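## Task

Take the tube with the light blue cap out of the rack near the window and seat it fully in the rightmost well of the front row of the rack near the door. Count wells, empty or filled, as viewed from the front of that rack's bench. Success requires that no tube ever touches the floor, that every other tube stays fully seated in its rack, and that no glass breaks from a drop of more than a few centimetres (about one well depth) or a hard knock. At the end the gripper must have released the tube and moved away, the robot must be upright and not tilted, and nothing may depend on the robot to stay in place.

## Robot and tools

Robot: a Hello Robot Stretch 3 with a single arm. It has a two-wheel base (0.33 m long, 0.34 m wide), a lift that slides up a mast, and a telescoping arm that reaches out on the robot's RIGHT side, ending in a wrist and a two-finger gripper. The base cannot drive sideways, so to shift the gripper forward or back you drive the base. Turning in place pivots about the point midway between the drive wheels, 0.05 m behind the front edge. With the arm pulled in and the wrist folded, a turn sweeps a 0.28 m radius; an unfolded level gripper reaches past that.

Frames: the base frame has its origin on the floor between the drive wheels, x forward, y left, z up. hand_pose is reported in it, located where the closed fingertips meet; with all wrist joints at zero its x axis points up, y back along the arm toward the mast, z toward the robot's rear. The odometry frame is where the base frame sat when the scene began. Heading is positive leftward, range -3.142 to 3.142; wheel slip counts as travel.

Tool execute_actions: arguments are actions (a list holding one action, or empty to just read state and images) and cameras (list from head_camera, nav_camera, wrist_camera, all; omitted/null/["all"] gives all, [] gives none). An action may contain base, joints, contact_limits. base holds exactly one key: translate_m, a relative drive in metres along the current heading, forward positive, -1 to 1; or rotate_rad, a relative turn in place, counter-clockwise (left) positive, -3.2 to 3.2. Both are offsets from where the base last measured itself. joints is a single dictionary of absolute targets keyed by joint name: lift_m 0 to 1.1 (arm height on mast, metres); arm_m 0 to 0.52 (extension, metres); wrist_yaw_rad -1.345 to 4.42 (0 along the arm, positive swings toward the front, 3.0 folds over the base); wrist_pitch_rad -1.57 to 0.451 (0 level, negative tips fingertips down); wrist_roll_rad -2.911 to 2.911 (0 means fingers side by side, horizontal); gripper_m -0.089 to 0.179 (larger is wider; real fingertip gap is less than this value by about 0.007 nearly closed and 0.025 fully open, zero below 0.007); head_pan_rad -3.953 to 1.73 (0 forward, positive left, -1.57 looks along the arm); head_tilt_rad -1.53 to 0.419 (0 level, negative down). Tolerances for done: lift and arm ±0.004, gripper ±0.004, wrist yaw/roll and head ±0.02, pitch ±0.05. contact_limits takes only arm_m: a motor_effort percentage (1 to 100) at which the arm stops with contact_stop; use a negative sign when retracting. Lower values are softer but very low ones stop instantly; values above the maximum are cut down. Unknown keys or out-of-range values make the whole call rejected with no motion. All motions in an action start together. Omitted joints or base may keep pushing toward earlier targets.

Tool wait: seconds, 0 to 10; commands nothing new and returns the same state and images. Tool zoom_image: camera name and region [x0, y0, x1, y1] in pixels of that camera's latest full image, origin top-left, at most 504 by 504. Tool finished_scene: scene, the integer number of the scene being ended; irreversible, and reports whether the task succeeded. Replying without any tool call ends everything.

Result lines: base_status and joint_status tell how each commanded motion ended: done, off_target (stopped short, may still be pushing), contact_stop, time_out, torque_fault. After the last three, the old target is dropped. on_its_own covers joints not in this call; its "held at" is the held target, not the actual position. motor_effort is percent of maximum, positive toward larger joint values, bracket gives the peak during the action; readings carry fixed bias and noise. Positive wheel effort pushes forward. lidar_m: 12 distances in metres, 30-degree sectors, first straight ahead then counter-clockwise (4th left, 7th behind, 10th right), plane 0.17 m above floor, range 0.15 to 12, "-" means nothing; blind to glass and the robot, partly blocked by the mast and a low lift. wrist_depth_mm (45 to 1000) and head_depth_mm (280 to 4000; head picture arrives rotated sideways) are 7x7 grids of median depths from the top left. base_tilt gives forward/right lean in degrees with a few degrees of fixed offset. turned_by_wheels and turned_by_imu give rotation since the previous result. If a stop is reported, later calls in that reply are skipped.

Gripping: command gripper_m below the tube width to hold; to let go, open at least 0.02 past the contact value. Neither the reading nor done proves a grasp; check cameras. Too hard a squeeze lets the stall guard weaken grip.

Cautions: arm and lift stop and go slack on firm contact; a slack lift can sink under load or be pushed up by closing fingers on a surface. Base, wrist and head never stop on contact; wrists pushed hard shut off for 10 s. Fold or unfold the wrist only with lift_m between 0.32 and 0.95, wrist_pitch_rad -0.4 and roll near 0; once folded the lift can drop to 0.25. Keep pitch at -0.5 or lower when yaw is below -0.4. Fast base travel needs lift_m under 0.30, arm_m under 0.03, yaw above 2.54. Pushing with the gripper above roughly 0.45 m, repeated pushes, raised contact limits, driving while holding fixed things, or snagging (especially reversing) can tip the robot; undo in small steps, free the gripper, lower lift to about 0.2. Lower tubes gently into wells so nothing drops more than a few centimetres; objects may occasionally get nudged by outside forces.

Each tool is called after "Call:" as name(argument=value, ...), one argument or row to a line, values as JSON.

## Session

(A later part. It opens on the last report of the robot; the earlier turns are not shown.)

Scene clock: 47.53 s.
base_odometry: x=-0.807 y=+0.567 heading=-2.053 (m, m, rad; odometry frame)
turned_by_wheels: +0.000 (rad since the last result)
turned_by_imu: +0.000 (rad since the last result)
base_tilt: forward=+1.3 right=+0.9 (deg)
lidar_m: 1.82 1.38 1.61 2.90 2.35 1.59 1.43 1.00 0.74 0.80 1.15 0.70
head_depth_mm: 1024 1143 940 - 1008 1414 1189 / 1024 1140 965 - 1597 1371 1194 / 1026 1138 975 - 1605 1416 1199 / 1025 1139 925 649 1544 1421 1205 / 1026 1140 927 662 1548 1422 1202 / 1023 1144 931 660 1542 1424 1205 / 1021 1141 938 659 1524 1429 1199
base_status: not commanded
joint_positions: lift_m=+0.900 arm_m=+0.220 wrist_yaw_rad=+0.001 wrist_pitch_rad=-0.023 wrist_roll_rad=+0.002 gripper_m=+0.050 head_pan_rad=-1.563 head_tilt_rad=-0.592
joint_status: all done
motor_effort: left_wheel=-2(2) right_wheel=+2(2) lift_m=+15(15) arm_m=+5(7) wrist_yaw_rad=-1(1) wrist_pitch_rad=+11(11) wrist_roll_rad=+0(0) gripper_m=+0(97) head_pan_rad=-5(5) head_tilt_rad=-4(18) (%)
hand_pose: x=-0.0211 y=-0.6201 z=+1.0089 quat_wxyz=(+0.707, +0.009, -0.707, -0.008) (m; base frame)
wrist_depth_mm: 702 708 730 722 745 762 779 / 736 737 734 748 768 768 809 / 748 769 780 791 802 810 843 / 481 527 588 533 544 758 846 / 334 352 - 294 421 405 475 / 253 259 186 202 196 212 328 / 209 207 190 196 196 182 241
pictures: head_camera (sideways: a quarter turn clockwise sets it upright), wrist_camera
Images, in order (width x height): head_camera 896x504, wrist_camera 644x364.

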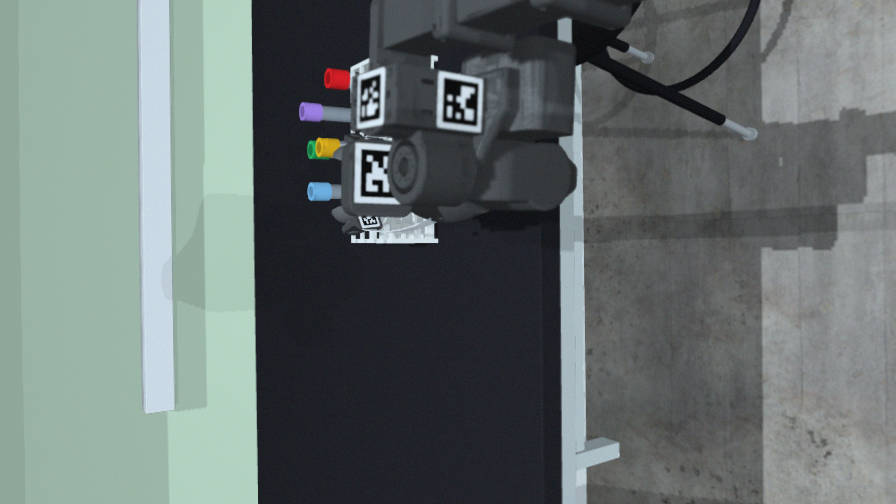

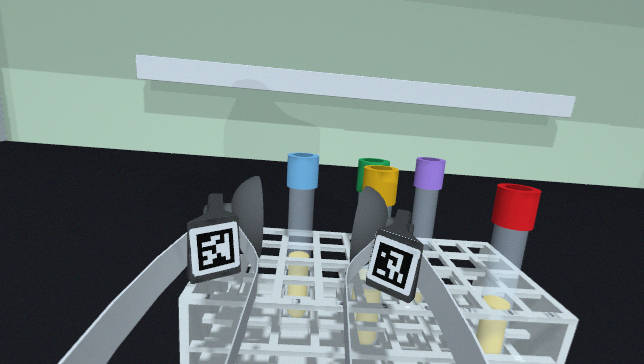

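Call:
execute_actions(
  actions=[
    {"joints":{"lift_m":0.955,"wrist_yaw_rad":-0.3,"gripper_m":0.045}},
  ],
  cameras=[],
)

Call:
execute_actions(
  actions=[
    {"base":{"translate_m":0.072},"joints":{"arm_m":0.295}},
  ],
  cameras=["head_camera","wrist_camera"],
)

Scene clock: 51.13 s.
base_odometry: x=-0.807 y=+0.567 heading=-2.053 (m, m, rad; odometry frame)
turned_by_wheels: +0.000 (rad since the last result)
turned_by_imu: +0.000 (rad since the last result)
base_tilt: forward=+1.2 right=+1.0 (deg)
lidar_m: 1.82 1.38 1.61 2.90 2.33 1.58 1.43 1.01 0.74 0.80 1.15 0.70
head_depth_mm: 1024 1144 - 628 945 1406 1193 / 1026 1140 - - 1543 1377 1197 / 1017 1141 1038 - 1540 1411 1196 / 1024 1139 921 656 1539 1427 1197 / 1026 1141 929 660 1541 1419 1205 / 1024 1141 930 659 1542 1431 1200 / 1020 1140 931 663 1528 1428 1205
base_status: not commanded
joint_positions: lift_m=+0.955 arm_m=+0.220 wrist_yaw_rad=-0.298 wrist_pitch_rad=-0.023 wrist_roll_rad=+0.002 gripper_m=+0.045 head_pan_rad=-1.563 head_tilt_rad=-0.592
joint_status: all done
motor_effort: left_wheel=-2(2) right_wheel=+1(2) lift_m=+25(26) arm_m=+6(6) wrist_yaw_rad=-2(4) wrist_pitch_rad=+11(11) wrist_roll_rad=+0(0) gripper_m=+0(35) head_pan_rad=-4(5) head_tilt_rad=-5(5) (%)
hand_pose: x=-0.0964 y=-0.6089 z=+1.0634 quat_wxyz=(+0.698, -0.096, -0.701, -0.113) (m; base frame)
wrist_depth_mm: 622 654 725 792 855 911 764 / 597 655 733 816 910 971 - / 657 694 770 834 948 - - / 662 721 756 841 926 - - / 453 463 - 508 569 595 642 / 341 350 332 281 388 424 441 / 253 221 232 238 304 330 341
pictures: none
No camera images: the call's "cameras" was empty. Leave "cameras" out to get every camera's image.

Scene clock: 52.93 s.
base_odometry: x=-0.841 y=+0.503 heading=-2.053 (m, m, rad; odometry frame)
turned_by_wheels: +0.000 (rad since the last result)
turned_by_imu: +0.000 (rad since the last result)
base_tilt: forward=+1.2 right=+0.9 (deg)
lidar_m: 1.75 1.32 1.51 2.88 2.45 1.67 1.51 1.07 0.78 1.13 0.67 0.64
head_depth_mm: 1022 1126 - 630 619 1375 1196 / 1023 1118 - 616 618 1414 1200 / 1019 1137 - 628 618 1419 1200 / 1019 1135 921 657 617 1417 1202 / 1023 1132 929 660 619 1415 1195 / 1020 1133 928 661 618 1419 1200 / 1014 1135 936 663 619 1426 1203
base_status: done
joint_positions: lift_m=+0.955 arm_m=+0.295 wrist_yaw_rad=-0.298 wrist_pitch_rad=-0.023 wrist_roll_rad=+0.002 gripper_m=+0.045 head_pan_rad=-1.563 head_tilt_rad=-0.592
joint_status: all done
motor_effort: left_wheel=-2(3) right_wheel=+2(6) lift_m=+25(26) arm_m=+6(9) wrist_yaw_rad=-2(2) wrist_pitch_rad=+11(11) wrist_roll_rad=+0(0) gripper_m=+1(0) head_pan_rad=-4(5) head_tilt_rad=-5(5) (%)
hand_pose: x=-0.0966 y=-0.6838 z=+1.0634 quat_wxyz=(+0.698, -0.097, -0.701, -0.113) (m; base frame)
wrist_depth_mm: 561 600 640 710 777 861 808 / 548 597 660 734 818 910 - / 591 636 666 751 820 969 - / 609 674 703 771 849 949 - / 445 470 - 525 576 595 635 / 340 354 357 381 198 423 446 / 279 283 286 213 148 298 325
pictures: head_camera (sideways: a quarter turn clockwise sets it upright), wrist_camera
Images, in order (width x height): head_camera 896x504, wrist_camera 644x364.

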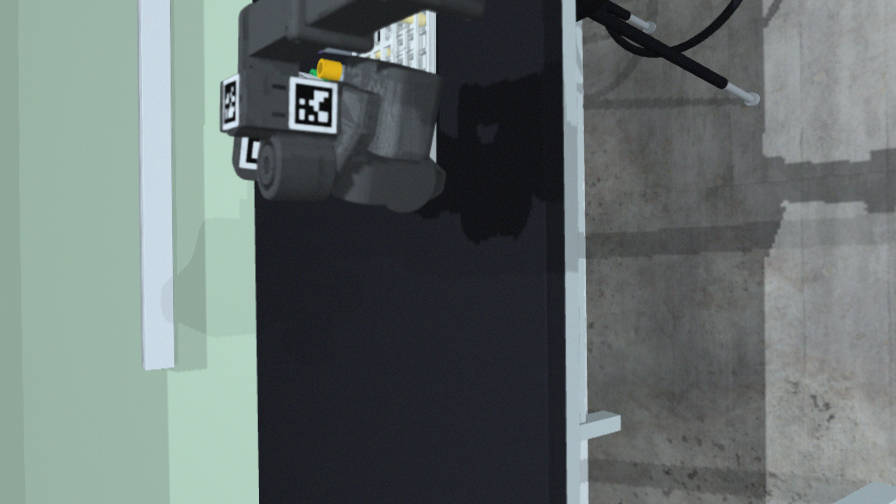

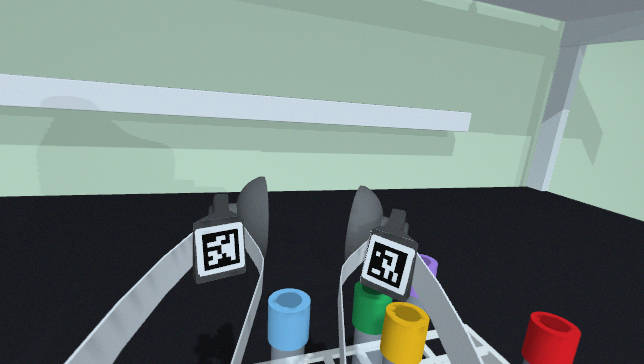

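Call:
execute_actions(
  actions=[
    {"base":{"translate_m":0.011},"joints":{"gripper_m":0.036,"arm_m":0.29,"lift_m":0.93}},
  ],
  cameras=["wrist_camera"],
)

Scene clock: 55.77 s.
base_odometry: x=-0.846 y=+0.493 heading=-2.053 (m, m, rad; odometry frame)
turned_by_wheels: +0.000 (rad since the last result)
turned_by_imu: +0.000 (rad since the last result)
base_tilt: forward=+1.2 right=+1.0 (deg)
lidar_m: 1.74 1.31 1.50 3.41 2.82 1.67 1.52 1.07 0.79 1.12 0.65 0.63
head_depth_mm: 1017 1135 - 628 617 1377 1193 / 1020 1136 - 594 617 1413 1197 / 1018 1136 1006 605 617 1424 1196 / 1017 1136 921 657 616 1425 1196 / 1024 1132 926 660 616 1429 1201 / 1019 1131 929 661 617 1429 1202 / 1017 1135 932 661 619 1426 1203
base_status: done
joint_positions: lift_m=+0.930 arm_m=+0.290 wrist_yaw_rad=-0.298 wrist_pitch_rad=-0.003 wrist_roll_rad=+0.001 gripper_m=+0.036 head_pan_rad=-1.563 head_tilt_rad=-0.592
joint_status: all done
motor_effort: left_wheel=-2(4) right_wheel=+2(7) lift_m=+14(20) arm_m=-7(10) wrist_yaw_rad=-1(1) wrist_pitch_rad=+2(11) wrist_roll_rad=+0(1) gripper_m=+0(53) head_pan_rad=-4(5) head_tilt_rad=-5(5) (%)
hand_pose: x=-0.0968 y=-0.6802 z=+1.0441 quat_wxyz=(+0.699, -0.104, -0.699, -0.107) (m; base frame)
wrist_depth_mm: 558 607 654 723 786 866 805 / 523 591 661 736 814 927 - / 603 637 702 758 845 950 - / 596 645 710 787 875 942 - / 418 439 - 488 524 568 612 / 316 333 320 320 237 391 393 / 253 260 264 205 217 228 302
pictures: wrist_camera
Images, in order (width x height): wrist_camera 644x364.

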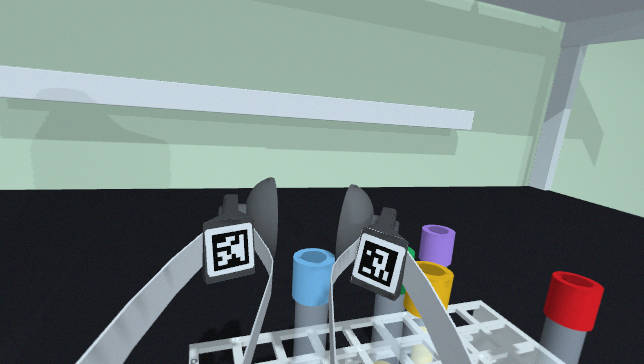

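Call:
execute_actions(
  actions=[
    {"joints":{"lift_m":0.945,"wrist_pitch_rad":-0.02}},
  ],
  cameras=["wrist_camera","head_camera"],
)

Scene clock: 57.47 s.
base_odometry: x=-0.846 y=+0.493 heading=-2.053 (m, m, rad; odometry frame)
turned_by_wheels: +0.000 (rad since the last result)
turned_by_imu: +0.000 (rad since the last result)
base_tilt: forward=+1.3 right=+1.0 (deg)
lidar_m: 1.74 1.31 1.49 3.40 2.82 1.68 1.52 1.08 0.79 1.12 0.65 0.63
head_depth_mm: 1023 1136 - 629 618 1376 1191 / 1020 1138 - 604 616 1412 1189 / 1022 1138 - 606 617 1422 1194 / 1021 1135 921 657 617 1428 1201 / 1017 1130 930 659 617 1420 1202 / 1018 1130 926 662 617 1432 1198 / 1021 1137 934 663 616 1422 1199
base_status: not commanded
joint_positions: lift_m=+0.945 arm_m=+0.290 wrist_yaw_rad=-0.298 wrist_pitch_rad=-0.036 wrist_roll_rad=+0.001 gripper_m=+0.036 head_pan_rad=-1.563 head_tilt_rad=-0.592
joint_status: all done
motor_effort: left_wheel=-2(2) right_wheel=+3(2) lift_m=+25(25) arm_m=-8(8) wrist_yaw_rad=-1(1) wrist_pitch_rad=+8(10) wrist_roll_rad=+1(1) gripper_m=+0(0) head_pan_rad=-5(4) head_tilt_rad=-5(5) (%)
hand_pose: x=-0.0965 y=-0.6793 z=+1.0502 quat_wxyz=(+0.697, -0.092, -0.701, -0.118) (m; base frame)
wrist_depth_mm: 558 603 651 714 774 874 842 / 527 570 656 737 817 911 - / 593 647 697 770 855 951 - / 601 637 709 763 823 932 - / 416 435 - 484 518 549 586 / 319 333 327 158 329 392 411 / 258 266 270 268 222 224 297
pictures: head_camera (sideways: a quarter turn clockwise sets it upright), wrist_camera
Images, in order (width x height): head_camera 896x504, wrist_camera 644x364.

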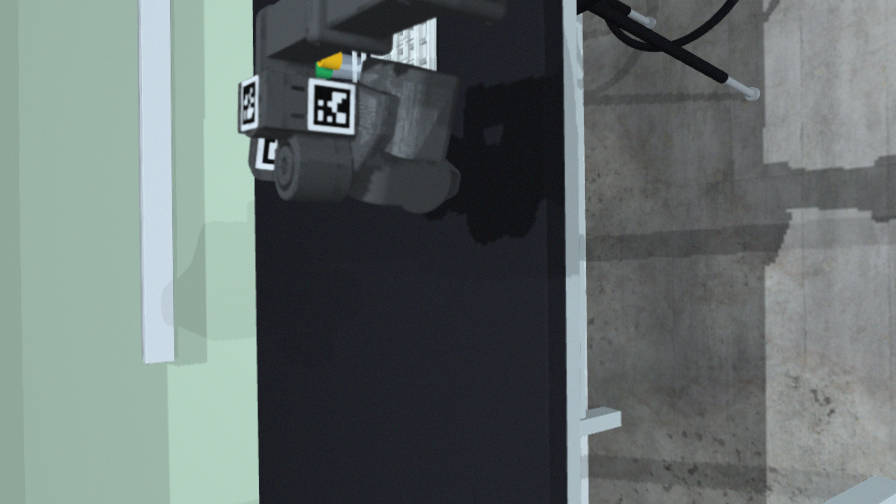

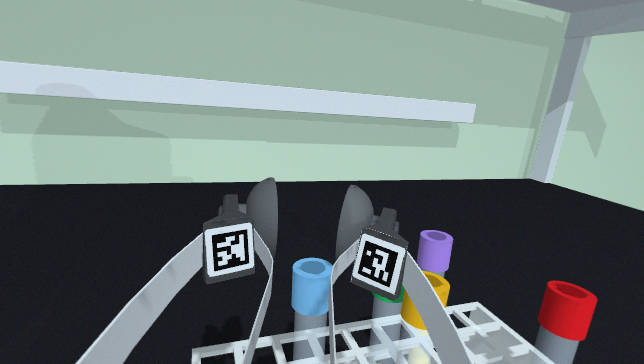

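Call:
execute_actions(
  actions=[
    {"joints":{"lift_m":1.07,"wrist_pitch_rad":-0.52}},
  ],
  cameras=[],
)

Call:
execute_actions(
  actions=[
    {"joints":{"wrist_yaw_rad":-0.8}},
  ],
  cameras=["wrist_camera"],
)

Scene clock: 62.60 s.
base_odometry: x=-0.846 y=+0.493 heading=-2.053 (m, m, rad; odometry frame)
turned_by_wheels: +0.000 (rad since the last result)
turned_by_imu: +0.000 (rad since the last result)
base_tilt: forward=+1.3 right=+0.9 (deg)
lidar_m: 1.74 1.32 1.50 3.42 2.82 1.68 1.52 1.08 0.79 1.12 0.65 0.64
head_depth_mm: - 1144 859 633 1067 1374 1195 / - - 817 631 620 1420 1199 / 1004 - 865 655 618 1418 1195 / 1019 1136 920 654 619 1418 1204 / 1019 1133 925 655 621 1424 1197 / 1017 1138 925 659 620 1425 1197 / 1018 1131 932 662 619 1423 1194
base_status: not commanded
joint_positions: lift_m=+1.070 arm_m=+0.290 wrist_yaw_rad=-0.298 wrist_pitch_rad=-0.532 wrist_roll_rad=-0.002 gripper_m=+0.036 head_pan_rad=-1.563 head_tilt_rad=-0.594
joint_status: all done
motor_effort: left_wheel=-1(8) right_wheel=+0(4) lift_m=+25(26) arm_m=-6(7) wrist_yaw_rad=-2(5) wrist_pitch_rad=+6(100) wrist_roll_rad=+1(14) gripper_m=+0(1) head_pan_rad=-5(5) head_tilt_rad=-4(5) (%)
hand_pose: x=-0.0828 y=-0.6346 z=+1.0577 quat_wxyz=(+0.648, +0.083, -0.701, -0.285) (m; base frame)
wrist_depth_mm: 592 618 666 728 754 830 911 / 510 535 547 569 602 625 663 / 426 439 452 468 484 506 522 / 360 373 390 396 396 419 429 / 316 322 - 266 277 296 367 / 283 287 277 252 258 268 318 / 253 256 260 233 253 275 284
pictures: none
No camera images: the call's "cameras" was empty. Leave "cameras" out to get every camera's image.

Scene clock: 63.77 s.
base_odometry: x=-0.846 y=+0.493 heading=-2.053 (m, m, rad; odometry frame)
turned_by_wheels: +0.000 (rad since the last result)
turned_by_imu: +0.000 (rad since the last result)
base_tilt: forward=+1.2 right=+0.9 (deg)
lidar_m: 1.74 1.31 1.50 3.42 2.82 1.68 1.52 1.07 0.79 1.12 0.65 0.64
head_depth_mm: - 1153 814 632 1060 1375 1189 / - - 816 632 617 1418 1197 / 1005 - 859 653 619 1422 1197 / 1020 1135 916 656 619 1420 1197 / 1021 1137 922 658 618 1413 1200 / 1018 1134 924 659 618 1424 1193 / 1017 1130 928 660 618 1424 1201
base_status: not commanded
joint_positions: lift_m=+1.070 arm_m=+0.290 wrist_yaw_rad=-0.797 wrist_pitch_rad=-0.532 wrist_roll_rad=-0.001 gripper_m=+0.036 head_pan_rad=-1.563 head_tilt_rad=-0.594
joint_status: all done
motor_effort: left_wheel=-1(0) right_wheel=+0(1) lift_m=+25(25) arm_m=-5(5) wrist_yaw_rad=-2(2) wrist_pitch_rad=+6(6) wrist_roll_rad=+1(1) gripper_m=-1(0) head_pan_rad=-4(5) head_tilt_rad=-4(3) (%)
hand_pose: x=-0.1708 y=-0.5809 z=+1.0577 quat_wxyz=(+0.557, -0.093, -0.700, -0.437) (m; base frame)
wrist_depth_mm: 596 652 714 755 799 - - / 511 534 557 572 601 632 665 / 424 435 450 474 485 505 553 / 364 372 370 397 401 418 - / 312 250 - 284 352 358 - / 275 247 260 290 302 315 - / 214 232 245 268 270 290 -
pictures: wrist_camera
Images, in order (width x height): wrist_camera 644x364.

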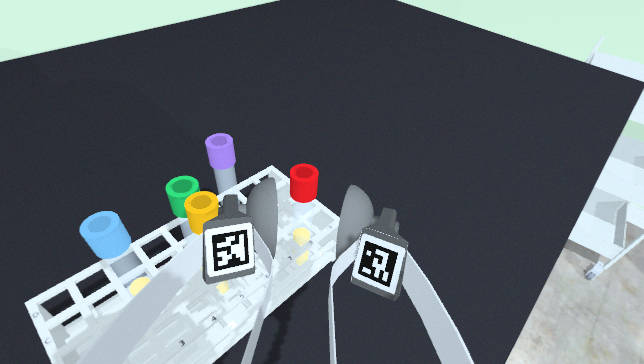

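Call:
execute_actions(
  actions=[
    {"base":{"translate_m":0.074},"joints":{"arm_m":0.38}},
  ],
  cameras=["wrist_camera"],
)

Scene clock: 66.07 s.
base_odometry: x=-0.880 y=+0.428 heading=-2.053 (m, m, rad; odometry frame)
turned_by_wheels: +0.000 (rad since the last result)
turned_by_imu: +0.000 (rad since the last result)
base_tilt: forward=+1.3 right=+0.9 (deg)
lidar_m: 1.67 1.26 1.40 2.87 3.25 1.75 1.59 0.84 0.84 1.12 0.58 1.63
head_depth_mm: - 1138 857 628 609 1370 1188 / - - 864 649 610 1410 1192 / 985 - 911 653 609 1409 1195 / 1014 1128 917 656 610 1416 1196 / 1013 1127 921 657 612 1420 1204 / 1010 1121 921 657 611 1432 1200 / 1013 1097 927 661 612 1424 1038
base_status: done
joint_positions: lift_m=+1.070 arm_m=+0.380 wrist_yaw_rad=-0.798 wrist_pitch_rad=-0.532 wrist_roll_rad=-0.001 gripper_m=+0.036 head_pan_rad=-1.563 head_tilt_rad=-0.594
joint_status: all done
motor_effort: left_wheel=+0(5) right_wheel=+0(4) lift_m=+25(24) arm_m=+6(7) wrist_yaw_rad=-1(2) wrist_pitch_rad=+6(6) wrist_roll_rad=+1(1) gripper_m=+1(0) head_pan_rad=-4(5) head_tilt_rad=-4(4) (%)
hand_pose: x=-0.1709 y=-0.6700 z=+1.0577 quat_wxyz=(+0.557, -0.093, -0.700, -0.437) (m; base frame)
wrist_depth_mm: 515 604 684 747 785 - - / 511 529 552 581 608 629 661 / 423 437 455 467 485 497 524 / 364 370 384 396 392 416 434 / 316 322 - 339 285 347 365 / 281 288 285 231 256 312 320 / 253 259 242 228 241 277 283
pictures: wrist_camera
Images, in order (width x height): wrist_camera 644x364.

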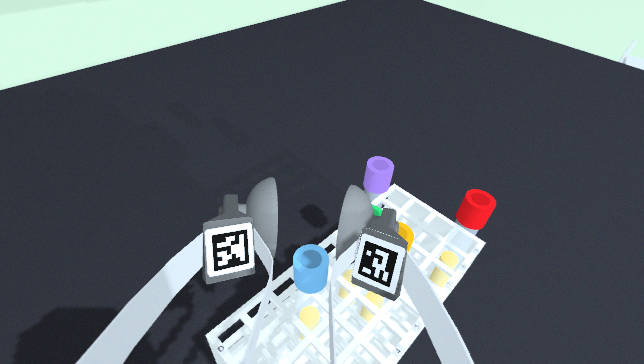

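Call:
execute_actions(
  actions=[
    {"joints":{"lift_m":1.04}},
  ],
  cameras=["wrist_camera"],
)

Scene clock: 67.70 s.
base_odometry: x=-0.880 y=+0.428 heading=-2.053 (m, m, rad; odometry frame)
turned_by_wheels: +0.000 (rad since the last result)
turned_by_imu: +0.000 (rad since the last result)
base_tilt: forward=+1.3 right=+0.9 (deg)
lidar_m: 1.67 1.25 1.40 2.87 3.24 1.76 1.59 0.84 0.84 1.12 0.58 1.62
head_depth_mm: 993 1152 861 629 611 1375 1190 / 987 - 819 653 610 1418 1193 / 998 - 866 652 611 1415 1196 / 1015 1126 915 654 611 1414 1193 / 1010 1126 916 658 611 1427 1203 / 1011 1125 924 658 610 1428 1196 / 1009 1097 931 660 613 1417 1040
base_status: not commanded
joint_positions: lift_m=+1.040 arm_m=+0.380 wrist_yaw_rad=-0.798 wrist_pitch_rad=-0.532 wrist_roll_rad=-0.001 gripper_m=+0.036 head_pan_rad=-1.563 head_tilt_rad=-0.594
joint_status: all done
motor_effort: left_wheel=+0(0) right_wheel=+0(0) lift_m=+16(21) arm_m=+6(6) wrist_yaw_rad=-2(1) wrist_pitch_rad=+6(6) wrist_roll_rad=+1(1) gripper_m=-1(1) head_pan_rad=-5(4) head_tilt_rad=-4(3) (%)
hand_pose: x=-0.1708 y=-0.6700 z=+1.0282 quat_wxyz=(+0.557, -0.093, -0.700, -0.437) (m; base frame)
wrist_depth_mm: 522 589 635 660 721 751 - / 457 473 493 510 537 569 593 / 381 391 405 417 434 448 468 / 324 328 341 352 274 356 385 / 283 288 - 162 245 310 328 / 250 256 246 208 232 274 284 / 224 228 214 203 223 248 253
pictures: wrist_camera
Images, in order (width x height): wrist_camera 644x364.

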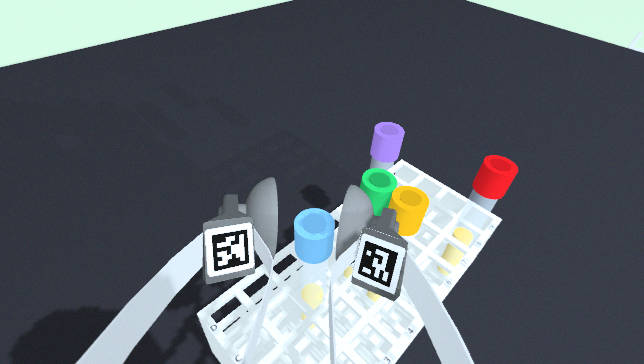

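Call:
execute_actions(
  actions=[
    {"joints":{"lift_m":1.015}},
  ],
  cameras=["wrist_camera"],
)

Scene clock: 69.00 s.
base_odometry: x=-0.880 y=+0.428 heading=-2.053 (m, m, rad; odometry frame)
turned_by_wheels: +0.000 (rad since the last result)
turned_by_imu: +0.000 (rad since the last result)
base_tilt: forward=+1.3 right=+0.9 (deg)
lidar_m: 1.67 1.25 1.40 2.87 3.23 1.76 1.60 0.84 0.84 1.12 0.58 1.63
head_depth_mm: 1017 - 964 628 610 1377 1195 / 1000 - 798 650 612 1404 1196 / 1020 - 818 654 612 1414 1193 / 1013 1130 915 654 610 1428 1196 / 1011 1128 919 656 612 1421 1197 / 1014 1127 925 657 608 1425 1201 / 1015 1094 928 660 612 1426 1039
base_status: not commanded
joint_positions: lift_m=+1.015 arm_m=+0.380 wrist_yaw_rad=-0.798 wrist_pitch_rad=-0.532 wrist_roll_rad=-0.001 gripper_m=+0.036 head_pan_rad=-1.563 head_tilt_rad=-0.594
joint_status: all done
motor_effort: left_wheel=+0(0) right_wheel=+1(0) lift_m=+15(17) arm_m=+6(6) wrist_yaw_rad=-1(2) wrist_pitch_rad=+6(6) wrist_roll_rad=+1(1) gripper_m=+0(1) head_pan_rad=-4(4) head_tilt_rad=-3(3) (%)
hand_pose: x=-0.1708 y=-0.6700 z=+1.0032 quat_wxyz=(+0.557, -0.093, -0.700, -0.437) (m; base frame)
wrist_depth_mm: 506 535 562 599 652 678 728 / 411 422 443 465 484 501 535 / 341 347 361 374 373 395 416 / 291 296 308 241 165 325 345 / 254 259 - 200 217 273 291 / 225 229 193 184 200 248 255 / 201 205 185 178 198 223 226
pictures: wrist_camera
Images, in order (width x height): wrist_camera 644x364.

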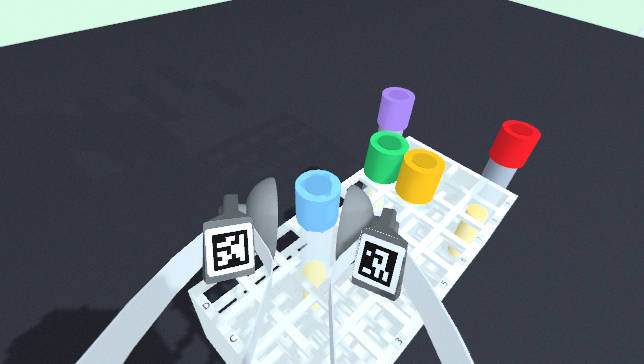

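Call:
execute_actions(
  actions=[
    {"joints":{"gripper_m":0.0}},
  ],
  cameras=[],
)

Call:
execute_actions(
  actions=[
    {"joints":{"lift_m":1.04}},
  ],
  cameras=["wrist_camera"],
)

Scene clock: 70.40 s.
base_odometry: x=-0.880 y=+0.428 heading=-2.053 (m, m, rad; odometry frame)
turned_by_wheels: +0.000 (rad since the last result)
turned_by_imu: +0.000 (rad since the last result)
base_tilt: forward=+1.3 right=+1.0 (deg)
lidar_m: 1.67 1.25 1.39 2.86 3.24 1.76 1.59 0.84 0.84 1.12 0.58 1.63
head_depth_mm: 1011 - 938 629 611 1374 1203 / 1002 - 799 649 609 1410 1186 / 1017 - 822 654 609 1412 1196 / 1016 1133 914 657 609 1432 1201 / 1014 1132 918 654 611 1423 1201 / 1015 1122 926 658 611 1423 1206 / 1012 1096 928 661 609 1422 1035
base_status: not commanded
joint_positions: lift_m=+1.015 arm_m=+0.380 wrist_yaw_rad=-0.800 wrist_pitch_rad=-0.533 wrist_roll_rad=-0.001 gripper_m=+0.000 head_pan_rad=-1.563 head_tilt_rad=-0.594
joint_status: all done
motor_effort: left_wheel=+0(0) right_wheel=+1(1) lift_m=+15(16) arm_m=+6(5) wrist_yaw_rad=+0(1) wrist_pitch_rad=+6(6) wrist_roll_rad=+1(1) gripper_m=-7(100) head_pan_rad=-5(5) head_tilt_rad=-4(4) (%)
hand_pose: x=-0.1710 y=-0.6696 z=+1.0030 quat_wxyz=(+0.556, -0.094, -0.700, -0.438) (m; base frame)
wrist_depth_mm: 503 542 566 599 633 664 722 / 407 425 438 461 482 504 526 / 336 348 358 374 363 397 422 / 289 296 304 227 167 325 341 / 251 258 267 191 235 278 292 / 223 230 184 192 212 249 255 / 201 205 187 177 207 221 226
pictures: none
No camera images: the call's "cameras" was empty. Leave "cameras" out to get every camera's image.

Scene clock: 71.40 s.
base_odometry: x=-0.880 y=+0.428 heading=-2.053 (m, m, rad; odometry frame)
turned_by_wheels: +0.000 (rad since the last result)
turned_by_imu: +0.000 (rad since the last result)
base_tilt: forward=+1.3 right=+0.9 (deg)
lidar_m: 1.67 1.25 1.40 2.86 3.26 1.76 1.59 0.84 0.84 1.12 0.58 1.63
head_depth_mm: 991 1149 858 627 610 1379 1192 / 979 - 821 650 611 1415 1191 / 1002 - 865 654 611 1415 1191 / 1011 1130 921 654 610 1428 1201 / 1013 1127 921 657 610 1414 1203 / 1014 1127 926 658 610 1421 1203 / 1009 1092 933 662 611 1427 1040
base_status: not commanded
joint_positions: lift_m=+1.040 arm_m=+0.380 wrist_yaw_rad=-0.800 wrist_pitch_rad=-0.534 wrist_roll_rad=-0.001 gripper_m=+0.000 head_pan_rad=-1.563 head_tilt_rad=-0.594
joint_status: all done
motor_effort: left_wheel=-1(1) right_wheel=+1(1) lift_m=+25(25) arm_m=+6(6) wrist_yaw_rad=+1(0) wrist_pitch_rad=+7(7) wrist_roll_rad=+1(1) gripper_m=-8(9) head_pan_rad=-5(4) head_tilt_rad=-4(4) (%)
hand_pose: x=-0.1709 y=-0.6695 z=+1.0272 quat_wxyz=(+0.556, -0.093, -0.700, -0.438) (m; base frame)
wrist_depth_mm: 520 576 636 664 711 737 - / 456 471 486 512 535 557 587 / 374 393 398 414 429 448 461 / 321 331 342 182 273 349 381 / 283 285 298 216 245 307 328 / 248 255 237 204 226 277 284 / 223 227 208 202 230 246 251
pictures: wrist_camera
Images, in order (width x height): wrist_camera 644x364.

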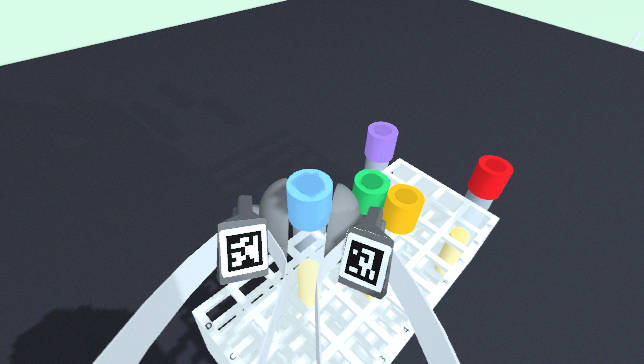

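Call:
execute_actions(
  actions=[
    {"joints":{"lift_m":1.1,"gripper_m":-0.015}},
  ],
  cameras=["wrist_camera","head_camera"],
)

Scene clock: 73.17 s.
base_odometry: x=-0.880 y=+0.428 heading=-2.053 (m, m, rad; odometry frame)
turned_by_wheels: +0.000 (rad since the last result)
turned_by_imu: +0.000 (rad since the last result)
base_tilt: forward=+1.3 right=+1.0 (deg)
lidar_m: 1.67 1.25 1.40 2.86 3.23 1.76 1.59 0.84 0.84 1.12 0.58 1.63
head_depth_mm: 1032 1107 862 629 612 1374 1195 / - - 911 649 611 1408 1196 / 1000 1169 913 652 609 1422 1194 / 1016 1124 916 655 611 1415 1191 / 1014 1128 920 656 611 1418 1197 / 1016 1125 922 656 609 1419 1206 / 1011 1091 930 660 611 1428 1044
base_status: not commanded
joint_positions: lift_m=+1.100 arm_m=+0.380 wrist_yaw_rad=-0.800 wrist_pitch_rad=-0.534 wrist_roll_rad=-0.001 gripper_m=-0.014 head_pan_rad=-1.563 head_tilt_rad=-0.594
joint_status: all done
motor_effort: left_wheel=-1(1) right_wheel=+2(2) lift_m=+25(26) arm_m=+5(6) wrist_yaw_rad=+0(0) wrist_pitch_rad=+7(7) wrist_roll_rad=+1(1) gripper_m=-13(81) head_pan_rad=-5(4) head_tilt_rad=-4(4) (%)
hand_pose: x=-0.1709 y=-0.6695 z=+1.0872 quat_wxyz=(+0.556, -0.093, -0.700, -0.438) (m; base frame)
wrist_depth_mm: 519 595 730 832 877 - - / 537 592 608 634 666 698 749 / 472 481 501 516 536 556 576 / 399 415 420 350 445 462 476 / 349 360 375 355 325 396 408 / 312 319 317 270 289 344 356 / 277 285 277 261 287 307 315
pictures: head_camera (sideways: a quarter turn clockwise sets it upright), wrist_camera
Images, in order (width x height): head_camera 896x504, wrist_camera 644x364.

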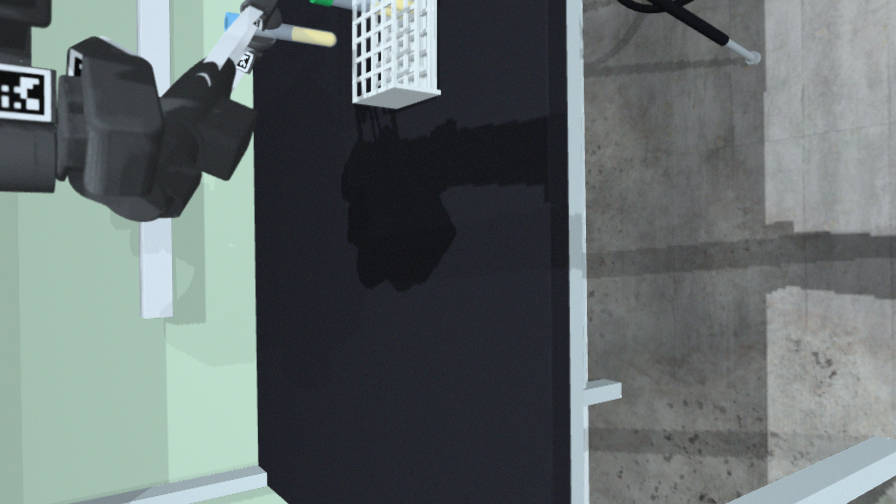

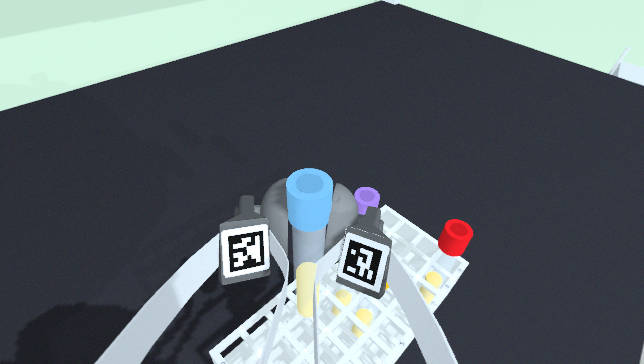

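Call:
execute_actions(
  actions=[
    {"joints":{"arm_m":0.0,"head_tilt_rad":-0.8}},
  ],
  cameras=["wrist_camera","head_camera"],
)

Scene clock: 77.70 s.
base_odometry: x=-0.880 y=+0.428 heading=-2.053 (m, m, rad; odometry frame)
turned_by_wheels: +0.000 (rad since the last result)
turned_by_imu: +0.000 (rad since the last result)
base_tilt: forward=+1.3 right=+0.9 (deg)
lidar_m: 1.67 1.25 1.40 2.86 3.25 1.76 1.59 0.84 0.84 1.12 0.58 1.63
head_depth_mm: - - - - - 1236 1106 / - - - - 1398 1264 1114 / 1027 - - - 1442 1267 1109 / 1031 869 - - 1481 1277 1117 / 1027 839 634 623 1481 1279 1118 / 1036 843 639 621 1502 1283 1123 / 1023 852 643 622 1499 1217 1132
base_status: not commanded
joint_positions: lift_m=+1.100 arm_m=+0.002 wrist_yaw_rad=-0.800 wrist_pitch_rad=-0.534 wrist_roll_rad=-0.001 gripper_m=-0.014 head_pan_rad=-1.563 head_tilt_rad=-0.790
joint_status: all done
joint sent to its limit — the command would take arm_m past its lower limit, so that joint was sent only as far as its limit.
motor_effort: left_wheel=+0(1) right_wheel=+1(1) lift_m=+24(25) arm_m=-8(7) wrist_yaw_rad=+1(0) wrist_pitch_rad=+7(7) wrist_roll_rad=+1(1) gripper_m=-12(12) head_pan_rad=-5(4) head_tilt_rad=-6(26) (%)
hand_pose: x=-0.1709 y=-0.2923 z=+1.0872 quat_wxyz=(+0.556, -0.093, -0.700, -0.438) (m; base frame)
wrist_depth_mm: 730 748 788 849 896 - - / 569 566 603 642 688 - - / 453 454 487 520 - - - / 401 414 434 464 - - - / 351 360 378 - - - - / 311 330 - - - - - / 291 - - - - - -
pictures: head_camera (sideways: a quarter turn clockwise sets it upright), wrist_camera
Images, in order (width x height): head_camera 896x504, wrist_camera 644x364.

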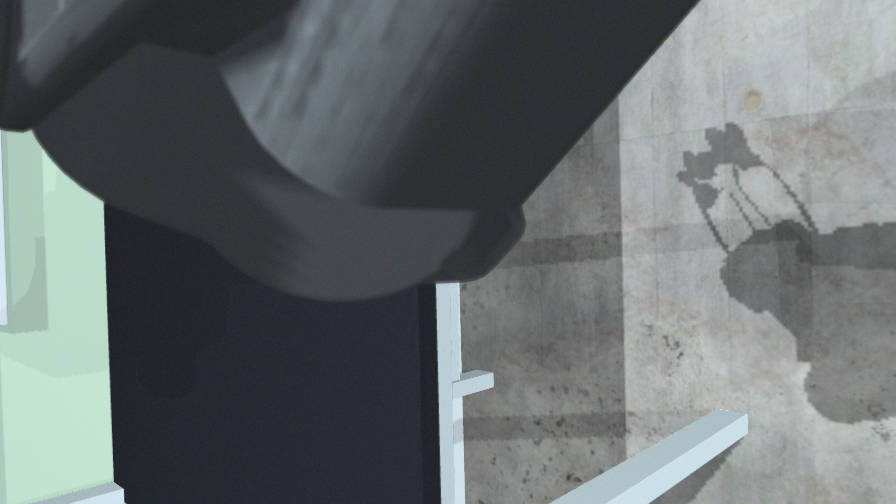

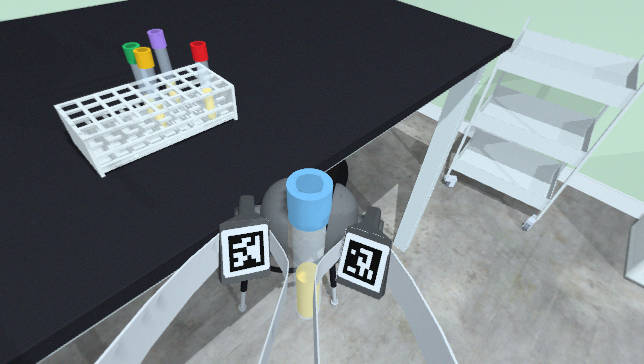

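Call:
execute_actions(
  actions=[
    {"base":{"rotate_rad":1.63},"joints":{"head_pan_rad":0,"head_tilt_rad":-0.5,"wrist_yaw_rad":0.0}},
  ],
  cameras=["head_camera"],
)

Call:
execute_actions(
  actions=[
    {"base":{"translate_m":1.0}},
  ],
  cameras=["head_camera","wrist_camera"],
)

Scene clock: 82.67 s.
base_odometry: x=-0.880 y=+0.428 heading=-0.424 (m, m, rad; odometry frame)
turned_by_wheels: +1.630 (rad since the last result)
turned_by_imu: +1.655 (rad since the last result)
base_tilt: forward=+1.2 right=+0.9 (deg)
lidar_m: 2.87 2.42 1.71 1.59 0.84 0.85 1.12 0.58 1.72 1.67 1.25 1.48
head_depth_mm: 2949 3143 3415 2566 1908 1510 1251 / 2893 3088 3470 2542 1894 1505 1250 / 2906 3119 3474 2572 1890 1513 1260 / 2935 3121 3458 2569 1911 1516 1260 / 2997 3146 3469 2544 1921 1497 1252 / 2974 3162 3498 2566 1909 1516 1252 / 3007 3317 3542 2575 1916 1512 1255
base_status: done
joint_positions: lift_m=+1.100 arm_m=+0.002 wrist_yaw_rad=-0.002 wrist_pitch_rad=-0.534 wrist_roll_rad=-0.001 gripper_m=-0.014 head_pan_rad=-0.007 head_tilt_rad=-0.507
joint_status: all done
motor_effort: left_wheel=-1(7) right_wheel=+2(6) lift_m=+25(25) arm_m=-8(8) wrist_yaw_rad=+2(5) wrist_pitch_rad=+7(7) wrist_roll_rad=+1(1) gripper_m=-12(12) head_pan_rad=+4(65) head_tilt_rad=+3(28) (%)
hand_pose: x=-0.0219 y=-0.3556 z=+1.0872 quat_wxyz=(+0.682, +0.186, -0.682, -0.187) (m; base frame)
wrist_depth_mm: 858 - - - - - - / 935 - - - - - - / - - - - - - - / - - - - - - - / - - - - - - - / - - - - - - - / - - - - - - -
pictures: head_camera (sideways: a quarter turn clockwise sets it upright)
Images, in order (width x height): head_camera 896x504.

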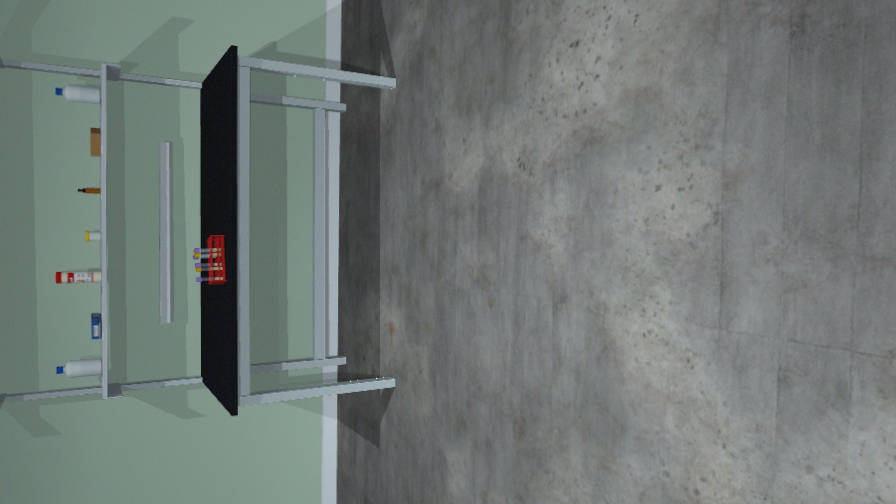

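Scene clock: 93.97 s.
base_odometry: x=+0.031 y=+0.017 heading=-0.424 (m, m, rad; odometry frame)
turned_by_wheels: +0.000 (rad since the last result)
turned_by_imu: +0.004 (rad since the last result)
base_tilt: forward=+1.3 right=+0.9 (deg)
lidar_m: 2.41 1.89 1.76 1.69 1.73 1.82 1.51 2.31 1.09 1.04 1.08 1.45
head_depth_mm: 2038 2259 2063 2440 1902 1520 1253 / 2065 2281 2085 2548 1908 1518 1249 / 2102 2275 2096 2562 1902 1510 1252 / 2107 2285 2132 2572 1909 1514 1259 / 2086 2309 2115 2560 1904 1515 1251 / 2080 2329 2118 2546 1915 1518 1254 / 2088 2353 1929 2445 1898 1513 1252
base_status: done
joint_positions: lift_m=+1.100 arm_m=+0.002 wrist_yaw_rad=-0.002 wrist_pitch_rad=-0.534 wrist_roll_rad=-0.001 gripper_m=-0.014 head_pan_rad=-0.007 head_tilt_rad=-0.507
joint_status: not commanded
motor_effort: left_wheel=-1(4) right_wheel=+2(6) lift_m=+25(25) arm_m=-7(7) wrist_yaw_rad=+2(2) wrist_pitch_rad=+7(7) wrist_roll_rad=+1(1) gripper_m=-13(13) head_pan_rad=+5(5) head_tilt_rad=+3(3) (%)
hand_pose: x=-0.0219 y=-0.3556 z=+1.0872 quat_wxyz=(+0.682, +0.186, -0.682, -0.187) (m; base frame)
wrist_depth_mm: 816 817 806 805 821 - - / 902 882 862 853 838 - - / - 991 982 992 976 - - / - - - - - - - / - - - - - - - / - - - - - - - / - - - - - - -
pictures: head_camera (sideways: a quarter turn clockwise sets it upright), wrist_camera
Images, in order (width x height): head_camera 896x504, wrist_camera 644x364.

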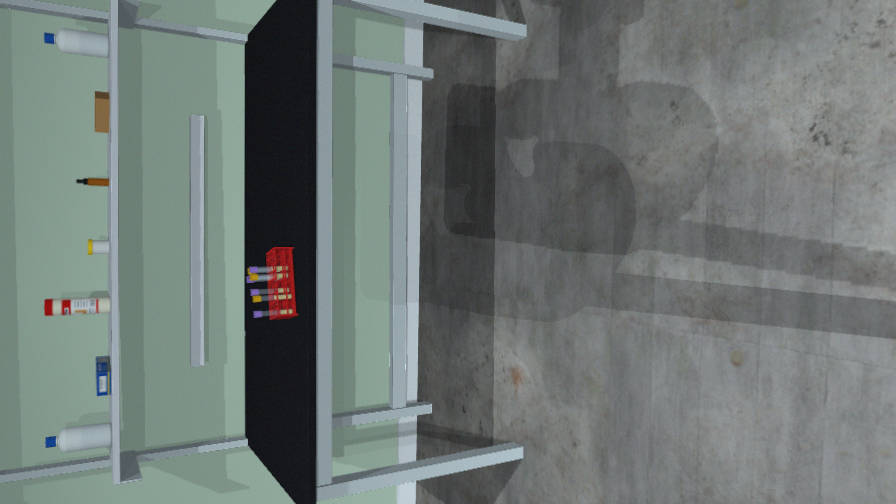

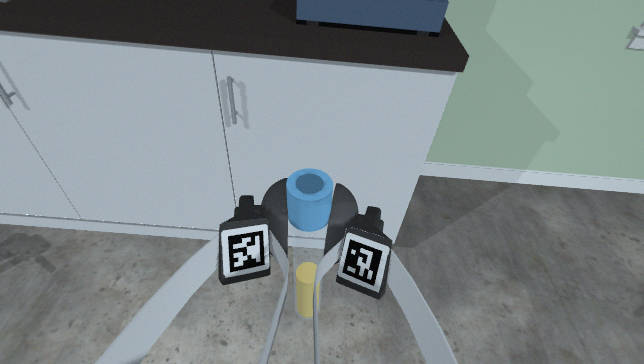

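Call:
execute_actions(
  actions=[
    {"base":{"translate_m":1.0}},
  ],
  cameras=[],
)

Call:
execute_actions(
  actions=[
    {"base":{"translate_m":0.33},"joints":{"head_tilt_rad":-0.7}},
  ],
  cameras=["head_camera"],
)

Scene clock: 105.97 s.
base_odometry: x=+0.943 y=-0.394 heading=-0.424 (m, m, rad; odometry frame)
turned_by_wheels: +0.000 (rad since the last result)
turned_by_imu: +0.004 (rad since the last result)
base_tilt: forward=+1.2 right=+0.9 (deg)
lidar_m: 1.41 1.09 1.06 1.71 1.76 2.34 2.80 1.48 1.06 1.02 1.06 0.99
head_depth_mm: 1218 1360 1450 1054 1711 1509 1242 / 1244 1368 1466 1058 1710 1497 1251 / 1247 1364 1470 1056 1722 1511 1255 / 1238 1370 1472 1058 1722 1516 1251 / 1261 1388 1487 952 1710 1500 1253 / 1219 1386 1496 1013 1700 1523 1260 / 1245 1401 1498 1061 1718 1511 1250
base_status: done
joint_positions: lift_m=+1.100 arm_m=+0.002 wrist_yaw_rad=-0.002 wrist_pitch_rad=-0.534 wrist_roll_rad=-0.001 gripper_m=-0.014 head_pan_rad=-0.007 head_tilt_rad=-0.507
joint_status: not commanded
motor_effort: left_wheel=-2(4) right_wheel=+2(6) lift_m=+25(25) arm_m=-7(7) wrist_yaw_rad=+2(2) wrist_pitch_rad=+7(7) wrist_roll_rad=+1(1) gripper_m=-13(13) head_pan_rad=+5(5) head_tilt_rad=+3(3) (%)
hand_pose: x=-0.0219 y=-0.3556 z=+1.0872 quat_wxyz=(+0.682, +0.186, -0.682, -0.187) (m; base frame)
wrist_depth_mm: - 822 806 - 945 954 996 / - - 847 822 829 818 810 / - - 972 939 948 920 911 / - - - - - - - / - - - - - - - / - - - - - - - / - - - - - - -
pictures: none
No camera images: the call's "cameras" was empty. Leave "cameras" out to get every camera's image.

Scene clock: 110.50 s.
base_odometry: x=+1.244 y=-0.530 heading=-0.424 (m, m, rad; odometry frame)
turned_by_wheels: +0.000 (rad since the last result)
turned_by_imu: +0.001 (rad since the last result)
base_tilt: forward=+1.2 right=+1.0 (deg)
lidar_m: 1.07 1.10 0.86 1.88 1.78 2.39 3.13 1.47 1.06 1.02 0.76 1.13
head_depth_mm: 972 1057 1036 798 644 1326 1140 / 975 1060 1042 796 648 1329 1140 / 979 1069 1051 802 650 1340 1150 / 985 1072 1056 805 651 1342 1153 / 989 1078 1057 805 655 1338 1155 / 993 1083 1062 700 657 1346 1153 / 993 1088 1072 814 648 1345 1156
base_status: done
joint_positions: lift_m=+1.100 arm_m=+0.002 wrist_yaw_rad=-0.002 wrist_pitch_rad=-0.534 wrist_roll_rad=-0.001 gripper_m=-0.014 head_pan_rad=-0.007 head_tilt_rad=-0.691
joint_status: all done
motor_effort: left_wheel=-2(3) right_wheel=+2(7) lift_m=+25(25) arm_m=-7(7) wrist_yaw_rad=+2(2) wrist_pitch_rad=+7(7) wrist_roll_rad=+1(0) gripper_m=-14(13) head_pan_rad=+5(4) head_tilt_rad=-5(26) (%)
hand_pose: x=-0.0219 y=-0.3556 z=+1.0872 quat_wxyz=(+0.682, +0.186, -0.682, -0.187) (m; base frame)
wrist_depth_mm: - - - 836 - - 957 / - - - 823 802 799 801 / - - - 945 938 897 904 / 621 - - - - - - / 638 - - - - - - / - - - - - - - / - - - - - - -
pictures: head_camera (sideways: a quarter turn clockwise sets it upright)
Images, in order (width x height): head_camera 896x504.

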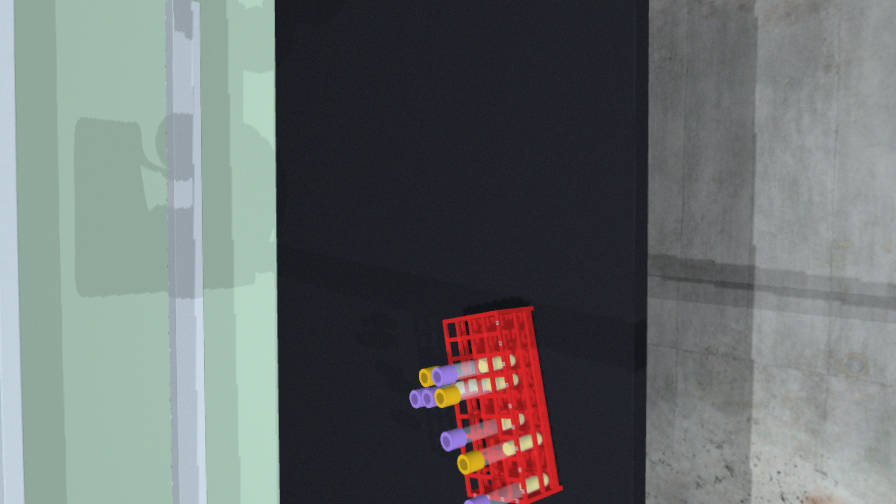

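Call:
execute_actions(
  actions=[
    {"base":{"rotate_rad":1.52},"joints":{"head_pan_rad":-1.57,"head_tilt_rad":-0.65}},
  ],
  cameras=[],
)

Call:
execute_actions(
  actions=[
    {"base":{"translate_m":0.11},"joints":{"arm_m":0.1}},
  ],
)

Scene clock: 114.50 s.
base_odometry: x=+1.244 y=-0.530 heading=+1.096 (m, m, rad; odometry frame)
turned_by_wheels: +1.520 (rad since the last result)
turned_by_imu: +1.543 (rad since the last result)
base_tilt: forward=+1.3 right=+0.9 (deg)
lidar_m: 2.13 1.78 2.38 2.83 1.55 1.08 1.02 0.77 1.15 1.07 1.09 0.86
head_depth_mm: - - - - - 1321 1154 / - - - - - 1331 1166 / 935 - - - 635 1322 1164 / 980 1084 1125 814 673 1299 1162 / 985 1067 1130 845 663 1304 1173 / 986 1070 1129 844 663 1306 1171 / 989 1071 1148 850 657 1309 1170
base_status: done
joint_positions: lift_m=+1.100 arm_m=+0.002 wrist_yaw_rad=-0.002 wrist_pitch_rad=-0.534 wrist_roll_rad=-0.001 gripper_m=-0.014 head_pan_rad=-1.563 head_tilt_rad=-0.655
joint_status: all done
motor_effort: left_wheel=-2(9) right_wheel=+2(5) lift_m=+25(25) arm_m=-7(7) wrist_yaw_rad=+2(2) wrist_pitch_rad=+7(7) wrist_roll_rad=+1(0) gripper_m=-14(14) head_pan_rad=-4(65) head_tilt_rad=+2(8) (%)
hand_pose: x=-0.0219 y=-0.3556 z=+1.0872 quat_wxyz=(+0.682, +0.186, -0.682, -0.187) (m; base frame)
wrist_depth_mm: 924 910 934 913 908 925 926 / 877 885 938 975 985 - - / 708 743 774 779 807 828 - / 605 625 648 660 672 678 737 / 503 476 515 543 575 596 619 / 460 469 474 483 510 523 544 / 425 428 440 449 452 464 472
pictures: none
No camera images: the call's "cameras" was empty. Leave "cameras" out to get every camera's image.

Scene clock: 117.00 s.
base_odometry: x=+1.294 y=-0.432 heading=+1.096 (m, m, rad; odometry frame)
turned_by_wheels: +0.000 (rad since the last result)
turned_by_imu: +0.000 (rad since the last result)
base_tilt: forward=+1.3 right=+0.8 (deg)
lidar_m: 2.02 1.67 2.31 2.86 1.72 1.20 1.13 0.85 1.14 1.06 1.08 0.77
head_depth_mm: - - 1042 830 665 1295 1161 / - - - 837 667 1296 1162 / - - - 839 672 1299 1166 / 976 1063 1124 845 669 1300 1164 / 981 1065 1134 846 655 1308 1169 / 979 1063 1137 850 642 1309 1174 / 976 1068 1140 846 677 1308 1180
base_status: done
joint_positions: lift_m=+1.100 arm_m=+0.100 wrist_yaw_rad=-0.001 wrist_pitch_rad=-0.534 wrist_roll_rad=-0.001 gripper_m=-0.014 head_pan_rad=-1.563 head_tilt_rad=-0.655
joint_status: all done
motor_effort: left_wheel=-1(6) right_wheel=+2(8) lift_m=+25(25) arm_m=+6(4) wrist_yaw_rad=+2(2) wrist_pitch_rad=+7(7) wrist_roll_rad=+1(1) gripper_m=-13(13) head_pan_rad=-5(5) head_tilt_rad=+3(3) (%)
hand_pose: x=-0.0219 y=-0.4528 z=+1.0872 quat_wxyz=(+0.682, +0.186, -0.682, -0.187) (m; base frame)
wrist_depth_mm: 809 719 746 774 779 801 815 / 858 845 872 887 903 910 876 / 707 726 764 795 808 850 961 / 600 626 639 658 671 706 715 / 530 546 564 539 584 599 613 / 467 480 434 488 519 523 533 / 417 383 407 444 454 466 474
pictures: head_camera (sideways: a quarter turn clockwise sets it upright), nav_camera (sideways: a quarter turn counterclockwise sets it upright), wrist_camera
Images, in order (width x height): head_camera 896x504, nav_camera 672x504, wrist_camera 644x364.

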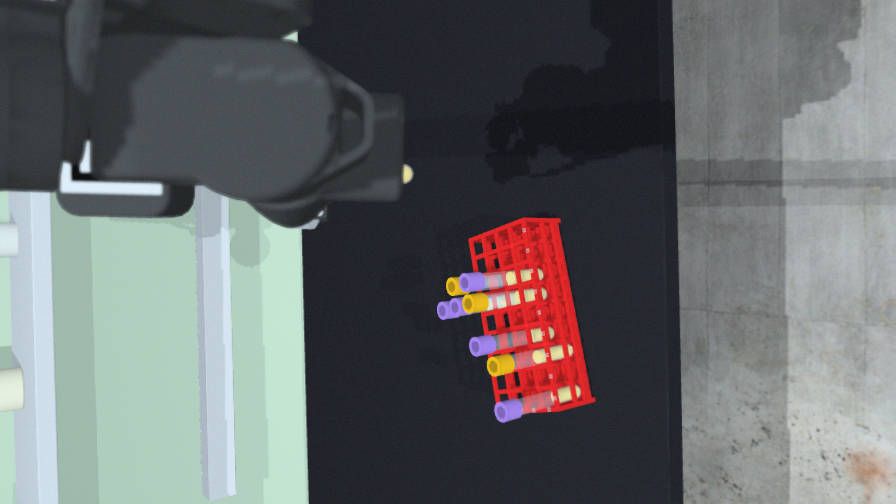

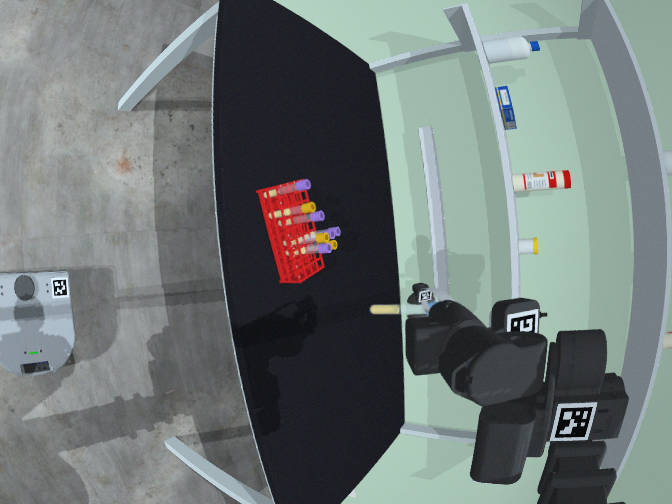

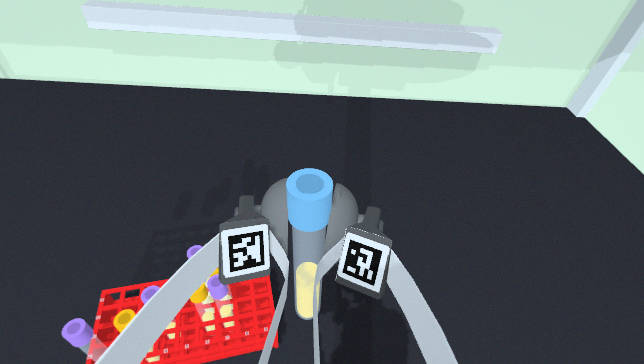

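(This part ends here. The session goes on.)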